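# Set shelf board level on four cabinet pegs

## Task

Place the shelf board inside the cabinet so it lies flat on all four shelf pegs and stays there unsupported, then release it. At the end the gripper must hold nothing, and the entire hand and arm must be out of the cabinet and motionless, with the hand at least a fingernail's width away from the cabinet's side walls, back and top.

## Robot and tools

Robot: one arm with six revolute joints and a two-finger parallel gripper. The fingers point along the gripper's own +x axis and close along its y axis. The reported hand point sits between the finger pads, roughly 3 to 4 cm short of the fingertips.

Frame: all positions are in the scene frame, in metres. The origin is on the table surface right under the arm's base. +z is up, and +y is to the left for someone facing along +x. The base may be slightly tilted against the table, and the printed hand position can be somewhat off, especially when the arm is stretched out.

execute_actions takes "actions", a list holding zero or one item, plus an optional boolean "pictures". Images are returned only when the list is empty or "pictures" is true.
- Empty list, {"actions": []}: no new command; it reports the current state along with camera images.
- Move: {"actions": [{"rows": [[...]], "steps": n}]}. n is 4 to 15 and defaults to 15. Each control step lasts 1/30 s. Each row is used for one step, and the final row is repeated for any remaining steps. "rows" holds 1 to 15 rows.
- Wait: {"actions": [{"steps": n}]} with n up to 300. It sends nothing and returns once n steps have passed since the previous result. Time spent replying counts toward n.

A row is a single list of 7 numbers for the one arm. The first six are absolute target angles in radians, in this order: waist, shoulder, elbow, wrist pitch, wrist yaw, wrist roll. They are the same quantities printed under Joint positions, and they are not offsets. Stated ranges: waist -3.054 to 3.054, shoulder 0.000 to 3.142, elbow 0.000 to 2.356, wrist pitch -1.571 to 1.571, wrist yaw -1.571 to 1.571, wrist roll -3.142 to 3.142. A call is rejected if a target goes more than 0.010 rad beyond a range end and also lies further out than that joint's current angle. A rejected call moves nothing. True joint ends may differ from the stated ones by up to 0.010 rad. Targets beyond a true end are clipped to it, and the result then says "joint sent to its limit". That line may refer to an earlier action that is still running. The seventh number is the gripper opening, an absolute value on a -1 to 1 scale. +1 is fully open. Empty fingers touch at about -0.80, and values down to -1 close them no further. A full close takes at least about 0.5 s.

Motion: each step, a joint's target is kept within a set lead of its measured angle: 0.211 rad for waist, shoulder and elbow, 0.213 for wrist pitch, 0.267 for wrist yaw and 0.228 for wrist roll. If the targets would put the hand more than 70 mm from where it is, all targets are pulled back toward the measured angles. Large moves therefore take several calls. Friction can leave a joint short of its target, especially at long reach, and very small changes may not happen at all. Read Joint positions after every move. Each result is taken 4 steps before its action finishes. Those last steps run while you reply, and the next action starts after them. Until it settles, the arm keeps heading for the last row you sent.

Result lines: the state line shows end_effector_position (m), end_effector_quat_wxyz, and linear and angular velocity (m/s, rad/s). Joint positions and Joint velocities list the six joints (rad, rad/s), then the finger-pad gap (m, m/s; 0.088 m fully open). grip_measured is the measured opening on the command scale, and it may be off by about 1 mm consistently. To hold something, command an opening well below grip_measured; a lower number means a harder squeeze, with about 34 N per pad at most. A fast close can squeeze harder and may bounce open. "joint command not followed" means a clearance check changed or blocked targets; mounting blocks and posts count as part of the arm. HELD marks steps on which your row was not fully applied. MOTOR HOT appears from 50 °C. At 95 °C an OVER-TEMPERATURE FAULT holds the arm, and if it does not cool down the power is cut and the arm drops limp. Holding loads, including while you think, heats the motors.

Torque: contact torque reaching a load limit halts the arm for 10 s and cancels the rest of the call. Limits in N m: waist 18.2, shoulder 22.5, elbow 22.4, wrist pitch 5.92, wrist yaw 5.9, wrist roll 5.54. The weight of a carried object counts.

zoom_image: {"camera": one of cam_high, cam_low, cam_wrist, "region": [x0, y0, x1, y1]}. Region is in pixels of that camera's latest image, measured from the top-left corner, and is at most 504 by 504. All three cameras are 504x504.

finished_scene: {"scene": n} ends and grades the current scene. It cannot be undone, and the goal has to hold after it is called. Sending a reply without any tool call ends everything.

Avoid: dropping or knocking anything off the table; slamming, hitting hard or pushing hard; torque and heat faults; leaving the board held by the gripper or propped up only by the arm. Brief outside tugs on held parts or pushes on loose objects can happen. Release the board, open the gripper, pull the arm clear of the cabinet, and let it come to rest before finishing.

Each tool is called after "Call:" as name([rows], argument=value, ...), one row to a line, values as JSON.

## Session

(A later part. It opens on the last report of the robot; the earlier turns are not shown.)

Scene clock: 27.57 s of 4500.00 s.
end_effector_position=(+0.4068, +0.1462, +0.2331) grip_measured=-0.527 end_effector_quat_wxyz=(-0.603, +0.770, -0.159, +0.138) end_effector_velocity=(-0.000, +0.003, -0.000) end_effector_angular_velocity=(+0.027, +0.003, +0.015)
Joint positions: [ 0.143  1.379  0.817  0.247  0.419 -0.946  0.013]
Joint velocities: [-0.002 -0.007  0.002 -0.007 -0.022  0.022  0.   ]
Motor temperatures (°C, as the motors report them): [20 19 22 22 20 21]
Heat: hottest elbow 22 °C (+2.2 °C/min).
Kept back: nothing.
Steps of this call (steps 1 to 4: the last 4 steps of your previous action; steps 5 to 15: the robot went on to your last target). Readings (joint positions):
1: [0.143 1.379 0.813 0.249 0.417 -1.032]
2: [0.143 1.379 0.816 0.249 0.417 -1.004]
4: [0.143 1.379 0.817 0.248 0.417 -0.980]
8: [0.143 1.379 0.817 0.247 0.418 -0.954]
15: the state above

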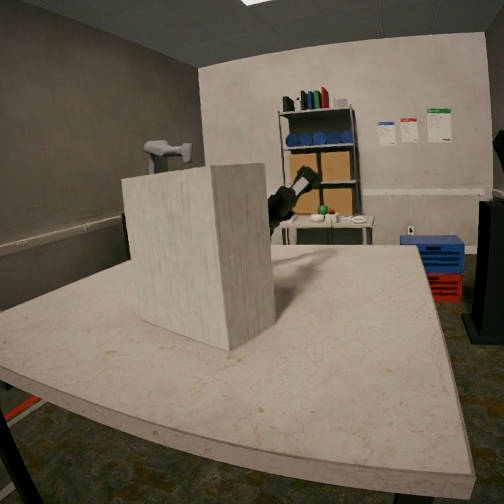

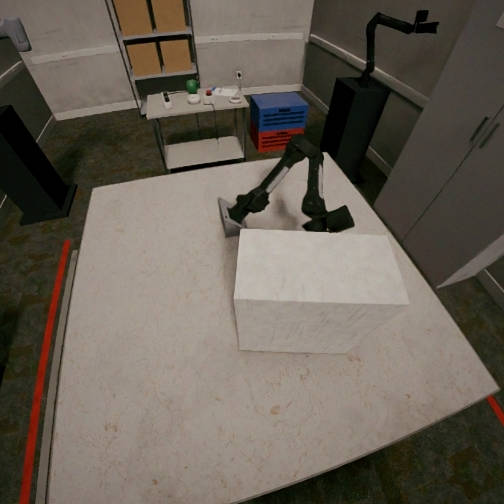

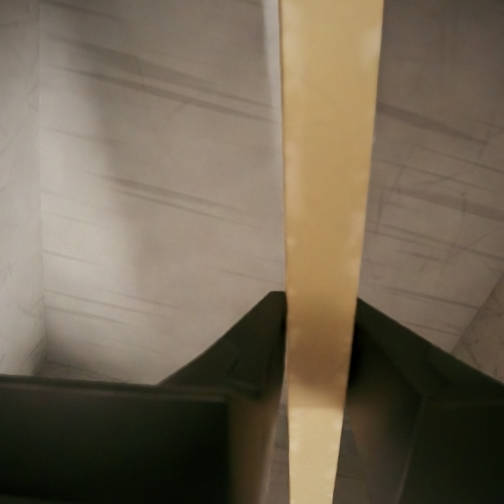

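Call:
execute_actions([
  {"rows":[[0.155,1.385,0.832,0.254,0.44,-0.95,-0.95],[0.165,1.388,0.834,0.254,0.45,-0.95,-0.95],[0.175,1.391,0.836,0.254,0.46,-0.94,-0.95],[0.185,1.394,0.838,0.254,0.47,-0.92,-0.95],[0.195,1.397,0.84,0.254,0.48,-0.9,-0.95],[0.205,1.4,0.84,0.254,0.492,-0.87,-0.95],[0.205,1.4,0.84,0.254,0.492,-0.85,-0.95],[0.205,1.4,0.84,0.254,0.492,-0.82,-0.95],[0.205,1.4,0.84,0.254,0.492,-0.79,-0.95],[0.205,1.4,0.84,0.254,0.492,-0.76,-0.95],[0.205,1.4,0.84,0.254,0.492,-0.73,-0.95],[0.205,1.4,0.84,0.254,0.492,-0.7,-0.95],[0.205,1.4,0.84,0.254,0.492,-0.675,-0.95]]},
])

Call:
execute_actions([
  {"steps":15},
], pictures=true)

Scene clock: 28.10 s of 4500.00 s.
end_effector_position=(+0.4071, +0.1478, +0.2327) grip_measured=-0.488 end_effector_quat_wxyz=(-0.638, +0.735, -0.150, +0.173) end_effector_velocity=(+0.000, +0.004, -0.004) end_effector_angular_velocity=(+0.676, -0.341, +0.039)
Joint positions: [ 0.175  1.395  0.828  0.25   0.504 -0.826  0.015]
Joint velocities: [ 0.027  0.007  0.007 -0.007  0.037  0.769  0.015]
Motor temperatures (°C, as the motors report them): [20 19 22 22 20 21]
Heat: hottest elbow 22 °C (+2.1 °C/min).
Steps of this call (steps 1 to 5: the robot went on to your last target; steps 6 to 16: the first 11 steps of this action). Readings (joint positions):
6: [0.143 1.379 0.817 0.249 0.421 -0.944]
7: [0.146 1.380 0.818 0.249 0.427 -0.944]
9: [0.153 1.383 0.820 0.249 0.448 -0.946]
13: [0.170 1.393 0.827 0.250 0.493 -0.898]
16: the state above

Scene clock: 28.60 s of 4500.00 s.
end_effector_position=(+0.4073, +0.1487, +0.2326) grip_measured=-0.437 end_effector_quat_wxyz=(+0.680, -0.697, +0.139, -0.182) end_effector_velocity=(-0.001, -0.000, +0.000) end_effector_angular_velocity=(+0.008, +0.002, +0.002)
Joint positions: [ 0.178  1.396  0.831  0.249  0.508 -0.709  0.018]
Joint velocities: [-0.002 -0.007 -0.002 -0.007 -0.007  0.007 -0.   ]
Motor temperatures (°C, as the motors report them): [20 19 22 22 20 21]
Heat: hottest elbow 22 °C (+2.1 °C/min).
Kept back: nothing.
Steps of this call (steps 1 to 4: the last 4 steps of your previous action; steps 5 to 15: the robot went on to your last target). Readings (joint positions):
1: [0.175 1.396 0.829 0.250 0.505 -0.800]
2: [0.176 1.396 0.829 0.250 0.505 -0.774]
4: [0.177 1.396 0.830 0.250 0.506 -0.739]
8: [0.177 1.396 0.830 0.249 0.507 -0.716]
15: the state above

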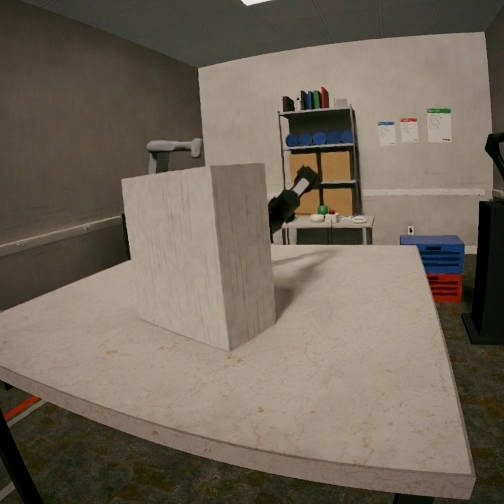

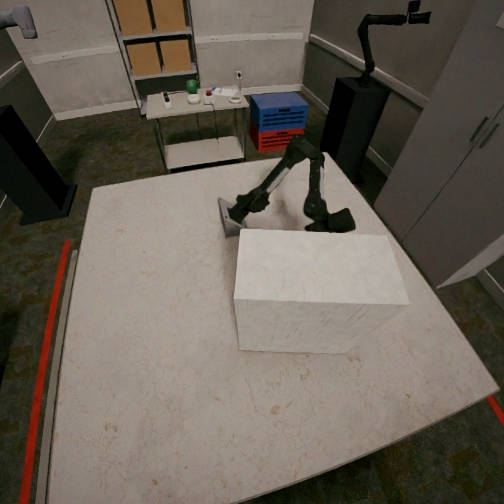

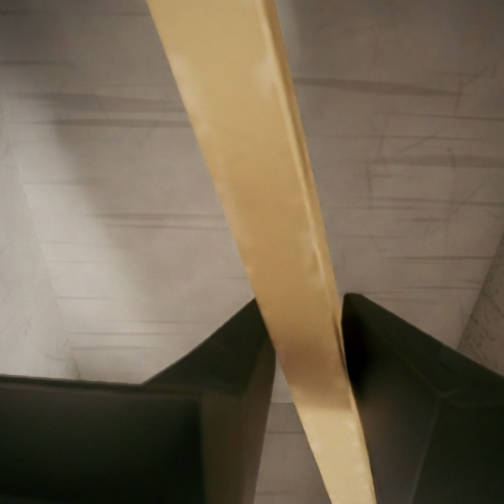

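Call:
execute_actions([
  {"rows":[[0.17,1.39,0.835,0.254,0.47,-0.78,-0.95],[0.16,1.385,0.83,0.254,0.45,-0.84,-0.95],[0.15,1.382,0.83,0.254,0.44,-0.9,-0.95],[0.14,1.382,0.83,0.254,0.435,-0.96,-0.95],[0.14,1.382,0.83,0.254,0.435,-1.02,-0.95],[0.14,1.382,0.83,0.254,0.435,-1.08,-0.95],[0.14,1.382,0.83,0.254,0.435,-1.14,-0.95],[0.14,1.382,0.83,0.254,0.435,-1.2,-0.95]]},
], pictures=true)

Call:
execute_actions([
  {"rows":[[0.138,1.392,0.84,0.258,0.433,-1.2,-0.95],[0.135,1.401,0.845,0.263,0.43,-1.2,-0.95],[0.132,1.41,0.851,0.267,0.428,-1.2,-0.95],[0.13,1.42,0.857,0.272,0.426,-1.2,-0.95],[0.128,1.43,0.863,0.276,0.424,-1.2,-0.95],[0.126,1.44,0.869,0.28,0.422,-1.2,-0.95],[0.124,1.45,0.875,0.284,0.42,-1.2,-0.95]]},
])

Call:
execute_actions([
  {"steps":10},
], pictures=true)

Scene clock: 29.20 s of 4500.00 s.
end_effector_position=(+0.4102, +0.1489, +0.2308) grip_measured=-0.549 end_effector_quat_wxyz=(-0.521, +0.827, -0.172, +0.121) end_effector_velocity=(-0.001, -0.012, +0.005) end_effector_angular_velocity=(-0.497, +0.231, -0.039)
Joint positions: [ 0.154  1.394  0.83   0.249  0.429 -1.146  0.012]
Joint velocities: [-0.037 -0.002 -0.002 -0.022 -0.022 -0.549 -0.   ]
Motor temperatures (°C, as the motors report them): [20 19 22 23 20 21]
Heat: hottest wrist pitch 23 °C (+4.1 °C/min).
Steps of this call (steps 1 to 7: the robot went on to your last target; steps 8 to 18: the first 11 steps of this action). Readings (joint positions):
8: [0.176 1.396 0.830 0.249 0.504 -0.716]
9: [0.173 1.396 0.830 0.248 0.492 -0.747]
11: [0.165 1.394 0.830 0.245 0.463 -0.840]
15: [0.158 1.394 0.830 0.252 0.430 -1.048]
18: the state above

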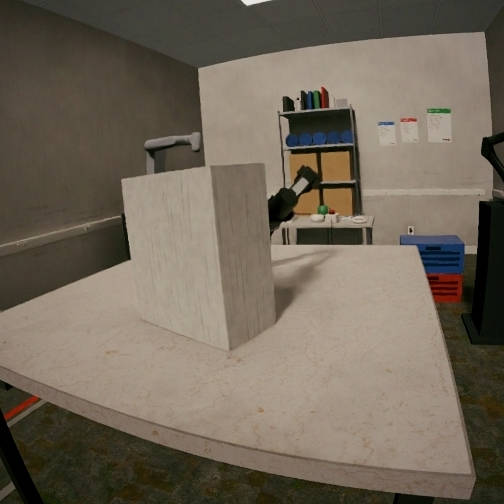

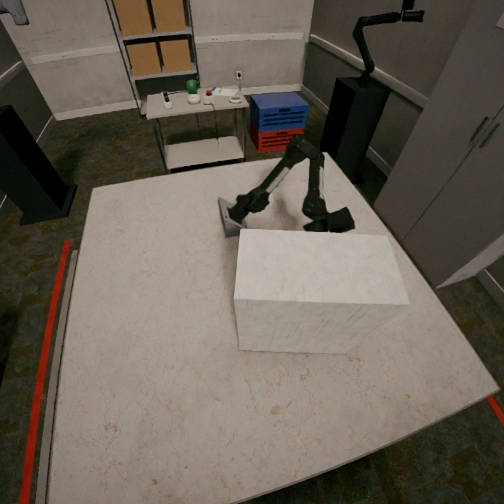

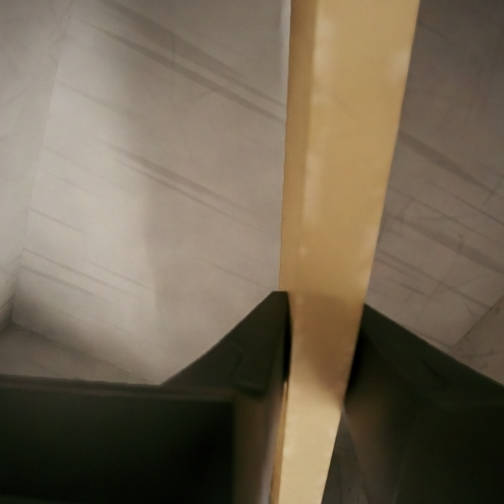

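Scene clock: 29.70 s of 4500.00 s.
end_effector_position=(+0.4207, +0.1441, +0.2310) grip_measured=-0.549 end_effector_quat_wxyz=(-0.502, +0.838, -0.175, +0.119) end_effector_velocity=(+0.012, -0.007, -0.003) end_effector_angular_velocity=(+0.013, +0.005, -0.003)
Joint positions: [ 0.139  1.44   0.854  0.273  0.418 -1.196  0.012]
Joint velocities: [-0.017  0.056  0.027  0.022 -0.022  0.007 -0.   ]
Motor temperatures (°C, as the motors report them): [21 19 22 23 20 21]
Heat: hottest wrist pitch 23 °C (+4.0 °C/min).
Steps of this call (steps 1 to 4: the last 4 steps of your previous action; steps 5 to 15: the first 11 steps of this action). Readings (joint positions):
5: [0.152 1.394 0.830 0.249 0.427 -1.187]
6: [0.152 1.394 0.830 0.249 0.425 -1.189]
8: [0.149 1.400 0.831 0.256 0.422 -1.192]
12: [0.141 1.429 0.849 0.269 0.417 -1.195]
15: the state above

Scene clock: 30.03 s of 4500.00 s.
end_effector_position=(+0.4215, +0.1441, +0.2310) grip_measured=-0.549 end_effector_quat_wxyz=(-0.502, +0.838, -0.175, +0.119) end_effector_velocity=(-0.001, -0.001, -0.001) end_effector_angular_velocity=(-0.005, +0.012, -0.002)
Joint positions: [ 0.138  1.443  0.856  0.275  0.417 -1.196  0.012]
Joint velocities: [-0.002 -0.002 -0.002 -0.007 -0.007 -0.007 -0.   ]
Motor temperatures (°C, as the motors report them): [21 19 22 23 20 21]
Heat: hottest wrist pitch 23 °C (+4.0 °C/min).
Kept back: nothing.
Steps of this call (steps 1 to 4: the last 4 steps of your previous action; steps 5 to 10: the robot went on to your last target). Readings (joint positions):
1: [0.138 1.441 0.854 0.274 0.417 -1.196]
2: [0.138 1.442 0.855 0.274 0.417 -1.196]
4: [0.138 1.443 0.855 0.274 0.417 -1.196]
8: [0.138 1.443 0.855 0.275 0.417 -1.196]
10: the state above

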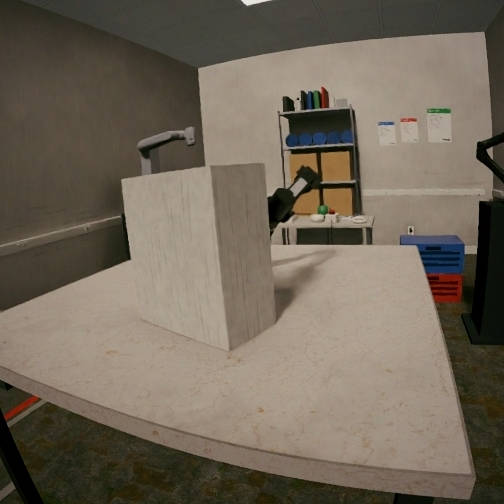

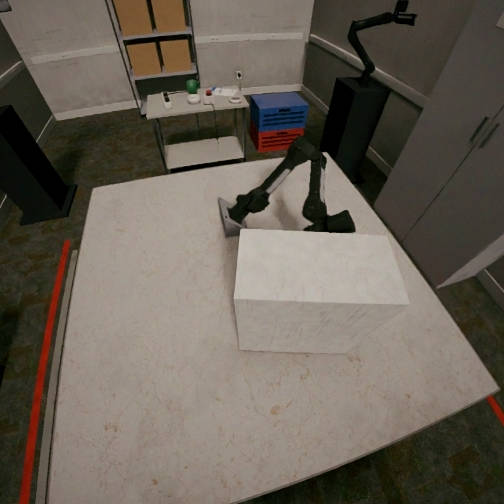

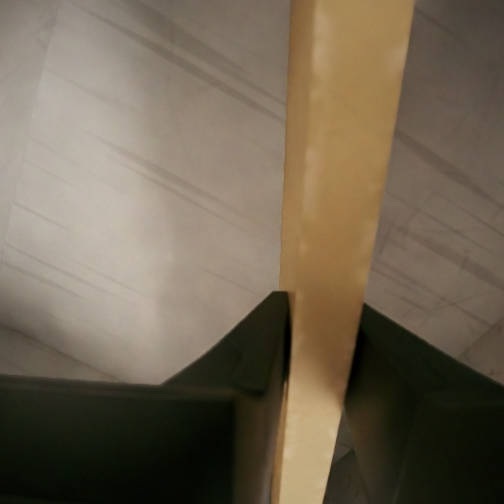

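The back wall is squaring it. Push a bit more, ease off, then level partway.

Call:
execute_actions([
  {"rows":[[0.122,1.46,0.881,0.288,0.418,-1.2,-0.95],[0.12,1.47,0.887,0.292,0.416,-1.2,-0.95],[0.118,1.48,0.893,0.296,0.414,-1.2,-0.95],[0.116,1.49,0.9,0.3,0.412,-1.2,-0.95]]},
], pictures=true)

Call:
execute_actions([
  {"rows":[[0.135,1.465,0.885,0.29,0.425,-1.17,-0.95],[0.135,1.465,0.885,0.29,0.425,-1.14,-0.95],[0.135,1.465,0.885,0.29,0.425,-1.115,-0.95],[0.135,1.465,0.885,0.29,0.425,-1.09,-0.95],[0.135,1.465,0.885,0.29,0.425,-1.065,-0.95],[0.135,1.465,0.885,0.29,0.425,-1.04,-0.95],[0.135,1.465,0.885,0.29,0.425,-1.015,-0.95],[0.135,1.465,0.885,0.29,0.425,-0.99,-0.95],[0.135,1.465,0.885,0.29,0.425,-0.965,-0.95],[0.135,1.465,0.885,0.29,0.425,-0.94,-0.95],[0.135,1.465,0.885,0.29,0.425,-0.915,-0.95],[0.135,1.465,0.885,0.29,0.425,-0.89,-0.95]]},
])

Call:
execute_actions([
  {"steps":12},
], pictures=true)

Scene clock: 30.63 s of 4500.00 s.
end_effector_position=(+0.4285, +0.1426, +0.2305) grip_measured=-0.549 end_effector_quat_wxyz=(-0.503, +0.838, -0.175, +0.119) end_effector_velocity=(-0.001, -0.003, +0.001) end_effector_angular_velocity=(-0.010, +0.001, -0.012)
Joint positions: [ 0.134  1.473  0.875  0.287  0.414 -1.196  0.012]
Joint velocities: [-0.002 -0.002 -0.002 -0.007  0.007 -0.007  0.   ]
Motor temperatures (°C, as the motors report them): [21 19 22 23 20 21]
Heat: hottest wrist pitch 23 °C (+3.9 °C/min).
Steps of this call (steps 1 to 7: the robot went on to your last target; steps 8 to 18: the first 11 steps of this action). Readings (joint positions):
8: [0.138 1.445 0.857 0.275 0.417 -1.196]
9: [0.138 1.449 0.859 0.277 0.417 -1.196]
11: [0.136 1.462 0.868 0.283 0.415 -1.196]
15: [0.134 1.472 0.875 0.287 0.414 -1.196]
18: the state above

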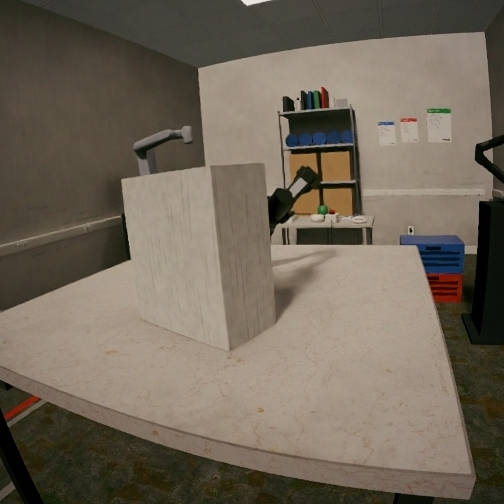

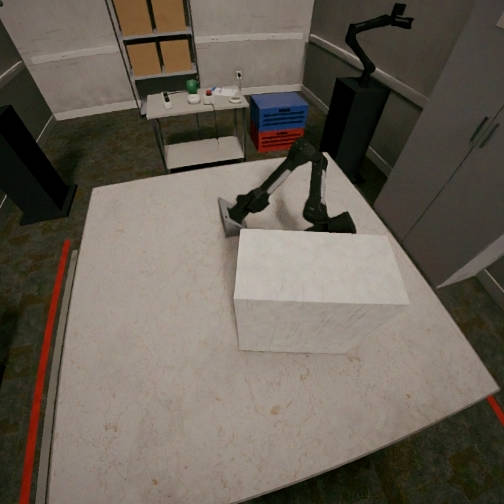

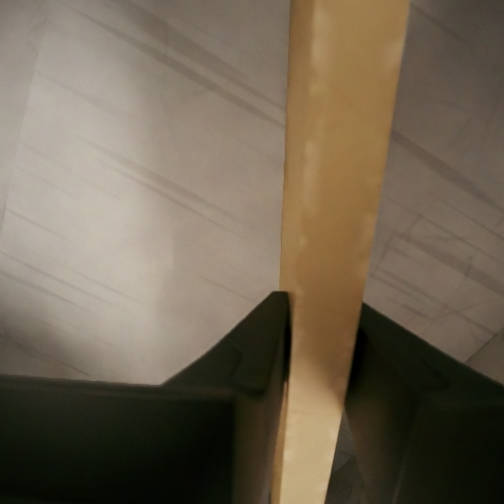

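Scene clock: 31.13 s of 4500.00 s.
end_effector_position=(+0.4284, +0.1451, +0.2276) grip_measured=-0.549 end_effector_quat_wxyz=(-0.591, +0.780, -0.161, +0.133) end_effector_velocity=(+0.001, -0.000, -0.006) end_effector_angular_velocity=(+0.685, -0.270, +0.027)
Joint positions: [ 0.143  1.472  0.875  0.284  0.414 -0.979  0.012]
Joint velocities: [-0.002  0.002 -0.002 -0.007 -0.037  0.74  -0.001]
Motor temperatures (°C, as the motors report them): [21 19 22 23 20 21]
Heat: hottest wrist pitch 23 °C (+3.9 °C/min).
Steps of this call (steps 1 to 4: the last 4 steps of your previous action; steps 5 to 15: the first 11 steps of this action). Readings (joint positions):
5: [0.134 1.473 0.875 0.287 0.414 -1.196]
6: [0.135 1.472 0.875 0.285 0.414 -1.188]
8: [0.138 1.472 0.875 0.282 0.415 -1.147]
12: [0.142 1.472 0.875 0.283 0.414 -1.052]
15: the state above

Scene clock: 31.53 s of 4500.00 s.
end_effector_position=(+0.4286, +0.1459, +0.2280) grip_measured=-0.549 end_effector_quat_wxyz=(-0.624, +0.754, -0.153, +0.140) end_effector_velocity=(-0.001, -0.001, -0.001) end_effector_angular_velocity=(+0.008, +0.006, -0.002)
Joint positions: [ 0.144  1.472  0.875  0.289  0.415 -0.894  0.012]
Joint velocities: [-0.002 -0.002 -0.002 -0.007 -0.007  0.007 -0.   ]
Motor temperatures (°C, as the motors report them): [21 19 22 23 20 21]
Heat: hottest wrist pitch 23 °C (+3.8 °C/min).
Kept back: nothing.
Steps of this call (steps 1 to 4: the last 4 steps of your previous action; steps 5 to 12: the robot went on to your last target). Readings (joint positions):
1: [0.143 1.472 0.875 0.285 0.413 -0.957]
2: [0.143 1.472 0.875 0.286 0.414 -0.936]
4: [0.143 1.472 0.875 0.288 0.414 -0.913]
8: [0.143 1.472 0.875 0.289 0.415 -0.897]
12: the state above

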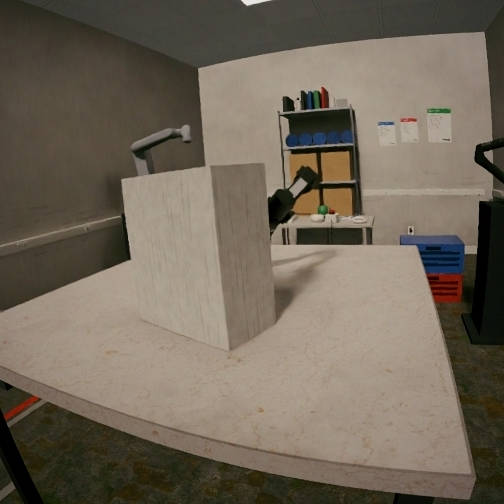

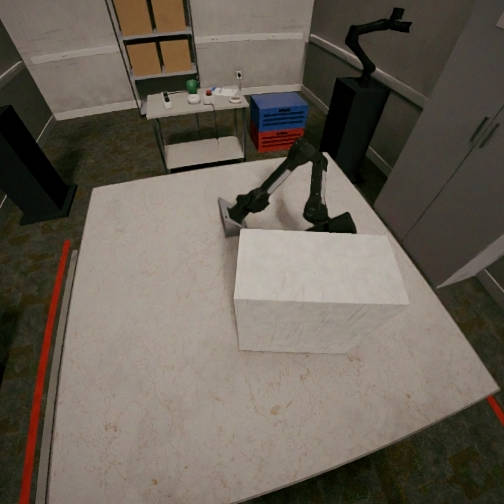

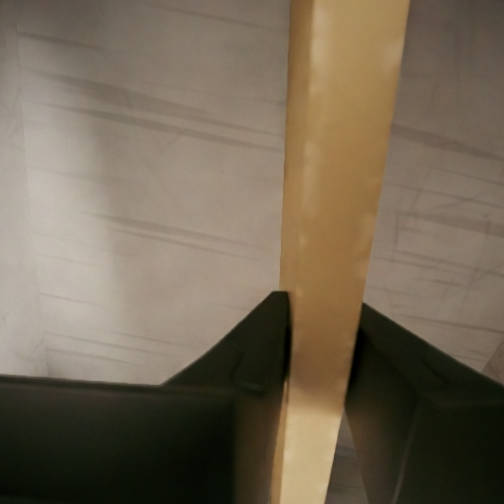

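Call:
execute_actions([
  {"rows":[[0.155,1.47,0.875,0.295,0.44,-0.87,-0.95],[0.165,1.474,0.87,0.3,0.45,-0.85,-0.95],[0.174,1.48,0.866,0.308,0.46,-0.83,-0.95],[0.183,1.487,0.862,0.316,0.469,-0.81,-0.95],[0.192,1.494,0.858,0.324,0.478,-0.79,-0.95],[0.201,1.501,0.854,0.332,0.487,-0.77,-0.95],[0.21,1.508,0.85,0.34,0.496,-0.75,-0.95],[0.219,1.515,0.846,0.348,0.505,-0.73,-0.95],[0.228,1.522,0.842,0.356,0.514,-0.715,-0.95],[0.237,1.529,0.838,0.364,0.523,-0.7,-0.95],[0.246,1.536,0.834,0.372,0.532,-0.685,-0.95],[0.255,1.543,0.83,0.38,0.541,-0.67,-0.95],[0.264,1.55,0.826,0.388,0.55,-0.66,-0.95]]},
])

Call:
execute_actions([
  {"steps":15},
], pictures=true)

Scene clock: 32.13 s of 4500.00 s.
end_effector_position=(+0.4290, +0.1514, +0.1995) grip_measured=-0.549 end_effector_quat_wxyz=(+0.674, -0.708, +0.143, -0.151) end_effector_velocity=(+0.002, +0.005, -0.141) end_effector_angular_velocity=(+0.344, -0.044, +0.006)
Joint positions: [ 0.225  1.515  0.847  0.345  0.494 -0.726  0.012]
Joint velocities: [ 0.305  0.222 -0.129  0.227  0.212  0.476 -0.   ]
Motor temperatures (°C, as the motors report them): [21 19 22 23 20 21]
Heat: hottest wrist pitch 23 °C (+3.7 °C/min).
Steps of this call (steps 1 to 7: the robot went on to your last target; steps 8 to 18: the first 11 steps of this action). Readings (joint positions):
8: [0.144 1.472 0.875 0.289 0.416 -0.889]
9: [0.149 1.472 0.875 0.290 0.420 -0.877]
11: [0.163 1.475 0.872 0.295 0.435 -0.849]
15: [0.196 1.493 0.860 0.322 0.471 -0.777]
18: the state above

Scene clock: 32.63 s of 4500.00 s.
end_effector_position=(+0.4284, +0.1515, +0.1795) grip_measured=-0.549 end_effector_quat_wxyz=(+0.690, -0.692, +0.144, -0.154) end_effector_velocity=(-0.001, -0.005, -0.004) end_effector_angular_velocity=(+0.003, +0.019, -0.016)
Joint positions: [ 0.27   1.548  0.827  0.381  0.534 -0.66   0.012]
Joint velocities: [-0.002  0.002 -0.002 -0.022 -0.007  0.007 -0.   ]
Motor temperatures (°C, as the motors report them): [21 19 22 23 20 21]
Heat: hottest wrist pitch 23 °C (+3.7 °C/min).
Kept back: nothing.
Steps of this call (steps 1 to 4: the last 4 steps of your previous action; steps 5 to 15: the robot went on to your last target). Readings (joint positions):
1: [0.234 1.522 0.843 0.352 0.502 -0.710]
2: [0.244 1.529 0.839 0.360 0.511 -0.696]
4: [0.260 1.541 0.833 0.370 0.520 -0.677]
8: [0.270 1.548 0.828 0.378 0.529 -0.664]
15: the state above

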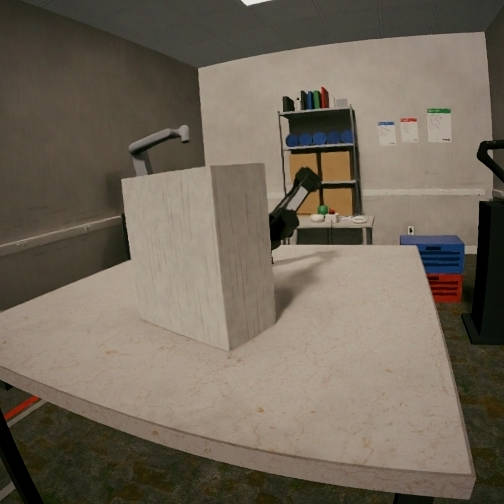

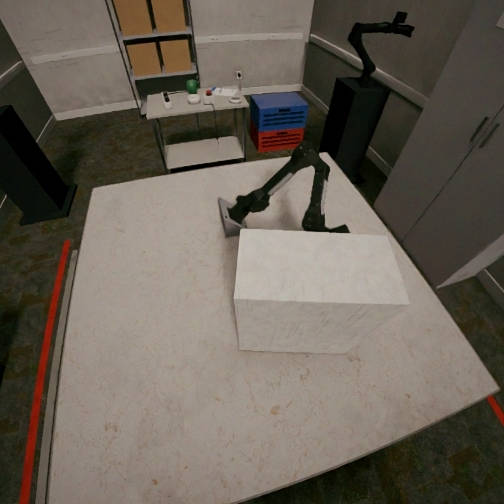

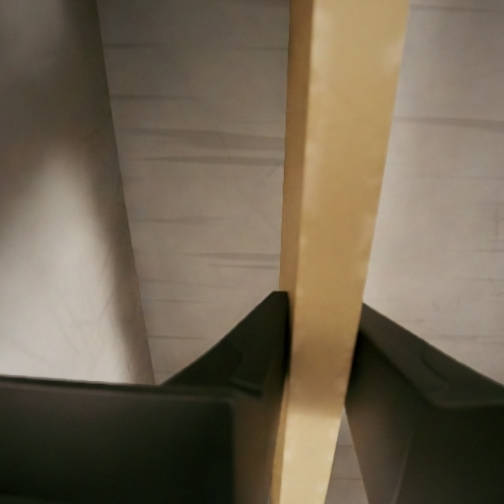

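Level. Lower ~2 cm slowly.

Call:
execute_actions([
  {"rows":[[0.268,1.554,0.825,0.392,0.555,-0.658,-0.95],[0.273,1.558,0.823,0.396,0.559,-0.656,-0.95],[0.277,1.562,0.822,0.4,0.564,-0.654,-0.95],[0.282,1.566,0.82,0.404,0.568,-0.652,-0.95],[0.286,1.57,0.819,0.408,0.573,-0.65,-0.95],[0.291,1.574,0.817,0.412,0.577,-0.648,-0.95],[0.295,1.578,0.816,0.416,0.581,-0.646,-0.95],[0.3,1.582,0.815,0.42,0.585,-0.644,-0.95],[0.304,1.586,0.814,0.424,0.59,-0.642,-0.95],[0.309,1.59,0.813,0.428,0.594,-0.64,-0.95]]},
])

Call:
execute_actions([
  {"steps":12},
])

Scene clock: 33.13 s of 4500.00 s.
end_effector_position=(+0.4286, +0.1513, +0.1700) grip_measured=-0.549 end_effector_quat_wxyz=(+0.691, -0.690, +0.140, -0.164) end_effector_velocity=(+0.001, -0.004, -0.004) end_effector_angular_velocity=(-0.036, -0.070, -0.029)
Joint positions: [ 0.299  1.576  0.82   0.416  0.581 -0.644  0.012]
Joint velocities: [ 0.032  0.046 -0.012  0.081  0.11  -0.007 -0.   ]
Motor temperatures (°C, as the motors report them): [21 19 22 23 20 21]
Heat: hottest wrist pitch 23 °C (+3.6 °C/min).
Steps of this call (steps 1 to 4: the robot went on to your last target; steps 5 to 15: the first 11 steps of this action). Readings (joint positions):
5: [0.270 1.548 0.827 0.382 0.534 -0.659]
6: [0.271 1.549 0.827 0.384 0.537 -0.658]
8: [0.275 1.553 0.826 0.390 0.546 -0.655]
12: [0.290 1.567 0.822 0.404 0.561 -0.648]
15: the state above

Scene clock: 33.53 s of 4500.00 s.
end_effector_position=(+0.4287, +0.1512, +0.1697) grip_measured=-0.549 end_effector_quat_wxyz=(+0.690, -0.690, +0.138, -0.167) end_effector_velocity=(-0.002, -0.002, -0.005) end_effector_angular_velocity=(-0.013, +0.032, -0.016)
Joint positions: [ 0.302  1.58   0.819  0.423  0.59  -0.644  0.012]
Joint velocities: [ 0.002 -0.002  0.002 -0.037 -0.007 -0.007 -0.   ]
Motor temperatures (°C, as the motors report them): [21 19 22 23 20 21]
Heat: hottest wrist pitch 23 °C (+3.6 °C/min).
Kept back: nothing.
Steps of this call (steps 1 to 4: the last 4 steps of your previous action; steps 5 to 12: the robot went on to your last target). Readings (joint positions):
1: [0.300 1.578 0.819 0.418 0.584 -0.644]
2: [0.300 1.578 0.819 0.420 0.586 -0.644]
4: [0.301 1.579 0.819 0.422 0.588 -0.644]
8: [0.302 1.580 0.819 0.423 0.590 -0.644]
12: the state above

Call:
execute_actions([
  {"rows":[[0.29,1.57,0.822,0.41,0.565,-0.645,-0.2]],"steps":10},
])

Call:
execute_actions([
  {"rows":[[0.306,1.535,0.806,0.387,0.58,-0.637,-0.2],[0.323,1.5,0.79,0.364,0.595,-0.63,-0.2],[0.341,1.467,0.774,0.34,0.611,-0.62,-0.2],[0.36,1.433,0.759,0.315,0.628,-0.612,-0.2],[0.38,1.4,0.745,0.29,0.646,-0.603,-0.2],[0.4,1.366,0.731,0.263,0.665,-0.593,-0.2],[0.422,1.333,0.718,0.235,0.685,-0.583,-0.2],[0.444,1.3,0.706,0.207,0.706,-0.572,-0.2],[0.468,1.267,0.695,0.178,0.728,-0.56,-0.2],[0.492,1.234,0.685,0.148,0.75,-0.55,-0.2],[0.518,1.2,0.675,0.117,0.774,-0.537,-0.2],[0.544,1.16,0.667,0.085,0.798,-0.524,-0.2],[0.56,1.1,0.66,0.06,0.75,-0.524,-0.2],[0.56,1.05,0.66,0.06,0.68,-0.524,-0.2]]},
])

Call:
execute_actions([
  {"steps":22},
], pictures=true)

Scene clock: 34.00 s of 4500.00 s.
end_effector_position=(+0.4291, +0.1491, +0.1690) grip_measured=-0.280 end_effector_quat_wxyz=(+0.690, -0.691, +0.143, -0.162) end_effector_velocity=(+0.000, -0.011, +0.002) end_effector_angular_velocity=(-0.011, +0.042, -0.017)
Joint positions: [ 0.294  1.58   0.819  0.414  0.573 -0.644  0.025]
Joint velocities: [-0.037 -0.007 -0.002 -0.037 -0.051 -0.022  0.099]
Motor temperatures (°C, as the motors report them): [21 19 22 23 20 21]
Heat: hottest wrist pitch 23 °C (+3.5 °C/min).
Steps of this call (steps 1 to 8: the robot went on to your last target; steps 9 to 14: the first 6 steps of this action). Readings (joint positions):
9: [0.302 1.580 0.819 0.423 0.589 -0.644]
10: [0.300 1.580 0.819 0.420 0.585 -0.644]
12: [0.297 1.580 0.819 0.417 0.576 -0.645]
14: the state above

Scene clock: 34.50 s of 4500.00 s.
end_effector_position=(+0.3614, +0.1874, +0.1741) grip_measured=-0.201 end_effector_quat_wxyz=(+0.695, -0.687, +0.140, -0.159) end_effector_velocity=(-0.257, +0.099, -0.010) end_effector_angular_velocity=(-0.030, +0.032, -0.003)
Joint positions: [ 0.454  1.291  0.717  0.193  0.716 -0.567  0.029]
Joint velocities: [ 0.701 -0.984 -0.339 -0.886  0.637  0.315  0.   ]
Motor temperatures (°C, as the motors report them): [21 20 22 23 20 21]
Heat: hottest wrist pitch 23 °C (+3.5 °C/min).
Steps of this call (steps 1 to 4: the last 4 steps of your previous action; steps 5 to 15: the first 11 steps of this action). Readings (joint positions):
5: [0.292 1.574 0.819 0.406 0.570 -0.644]
6: [0.295 1.563 0.815 0.394 0.573 -0.642]
8: [0.313 1.519 0.796 0.362 0.594 -0.631]
12: [0.387 1.390 0.750 0.274 0.656 -0.598]
15: the state above

Scene clock: 35.23 s of 4500.00 s.
end_effector_position=(+0.3182, +0.2230, +0.1812) grip_measured=-0.200 end_effector_quat_wxyz=(+0.724, -0.673, +0.119, -0.094) end_effector_velocity=(-0.001, -0.004, -0.003) end_effector_angular_velocity=(-0.002, +0.015, -0.011)
Joint positions: [ 0.556  1.058  0.67   0.062  0.684 -0.526  0.029]
Joint velocities: [-0.002 -0.002 -0.002 -0.022 -0.007  0.007 -0.   ]
Motor temperatures (°C, as the motors report them): [21 20 22 23 20 21]
Heat: hottest wrist pitch 23 °C (+3.4 °C/min).
Kept back: nothing.
Steps of this call (steps 1 to 4: the last 4 steps of your previous action; steps 5 to 22: the robot went on to your last target). Readings (joint positions):
1: [0.478 1.257 0.706 0.163 0.737 -0.556]
2: [0.501 1.220 0.695 0.133 0.748 -0.547]
4: [0.534 1.141 0.675 0.093 0.716 -0.537]
8: [0.553 1.064 0.672 0.074 0.694 -0.528]
22: the state above

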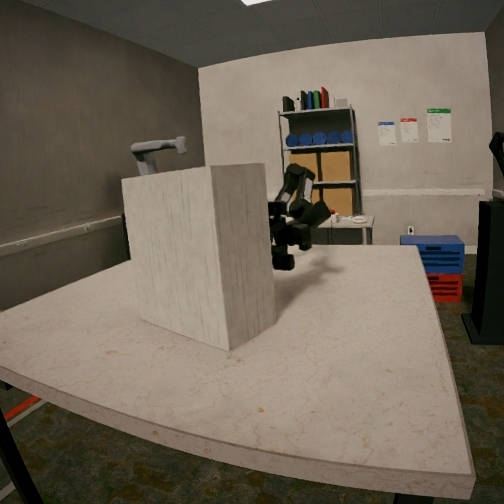

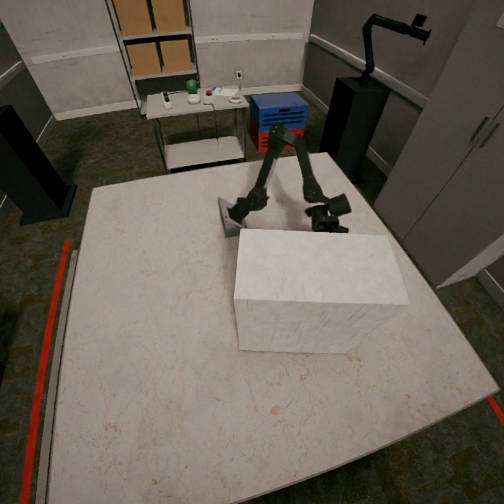

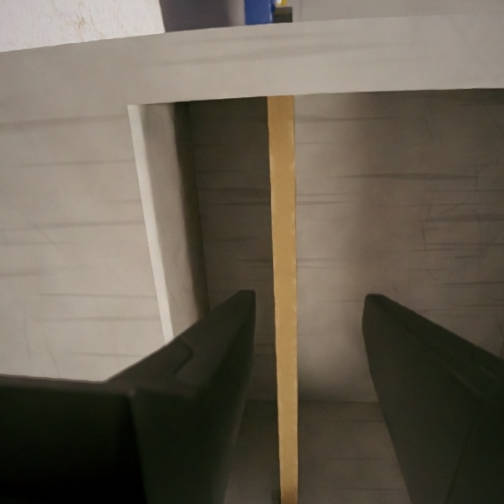

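Call:
finished_scene(scene=1)

The scene is finished: the task was done.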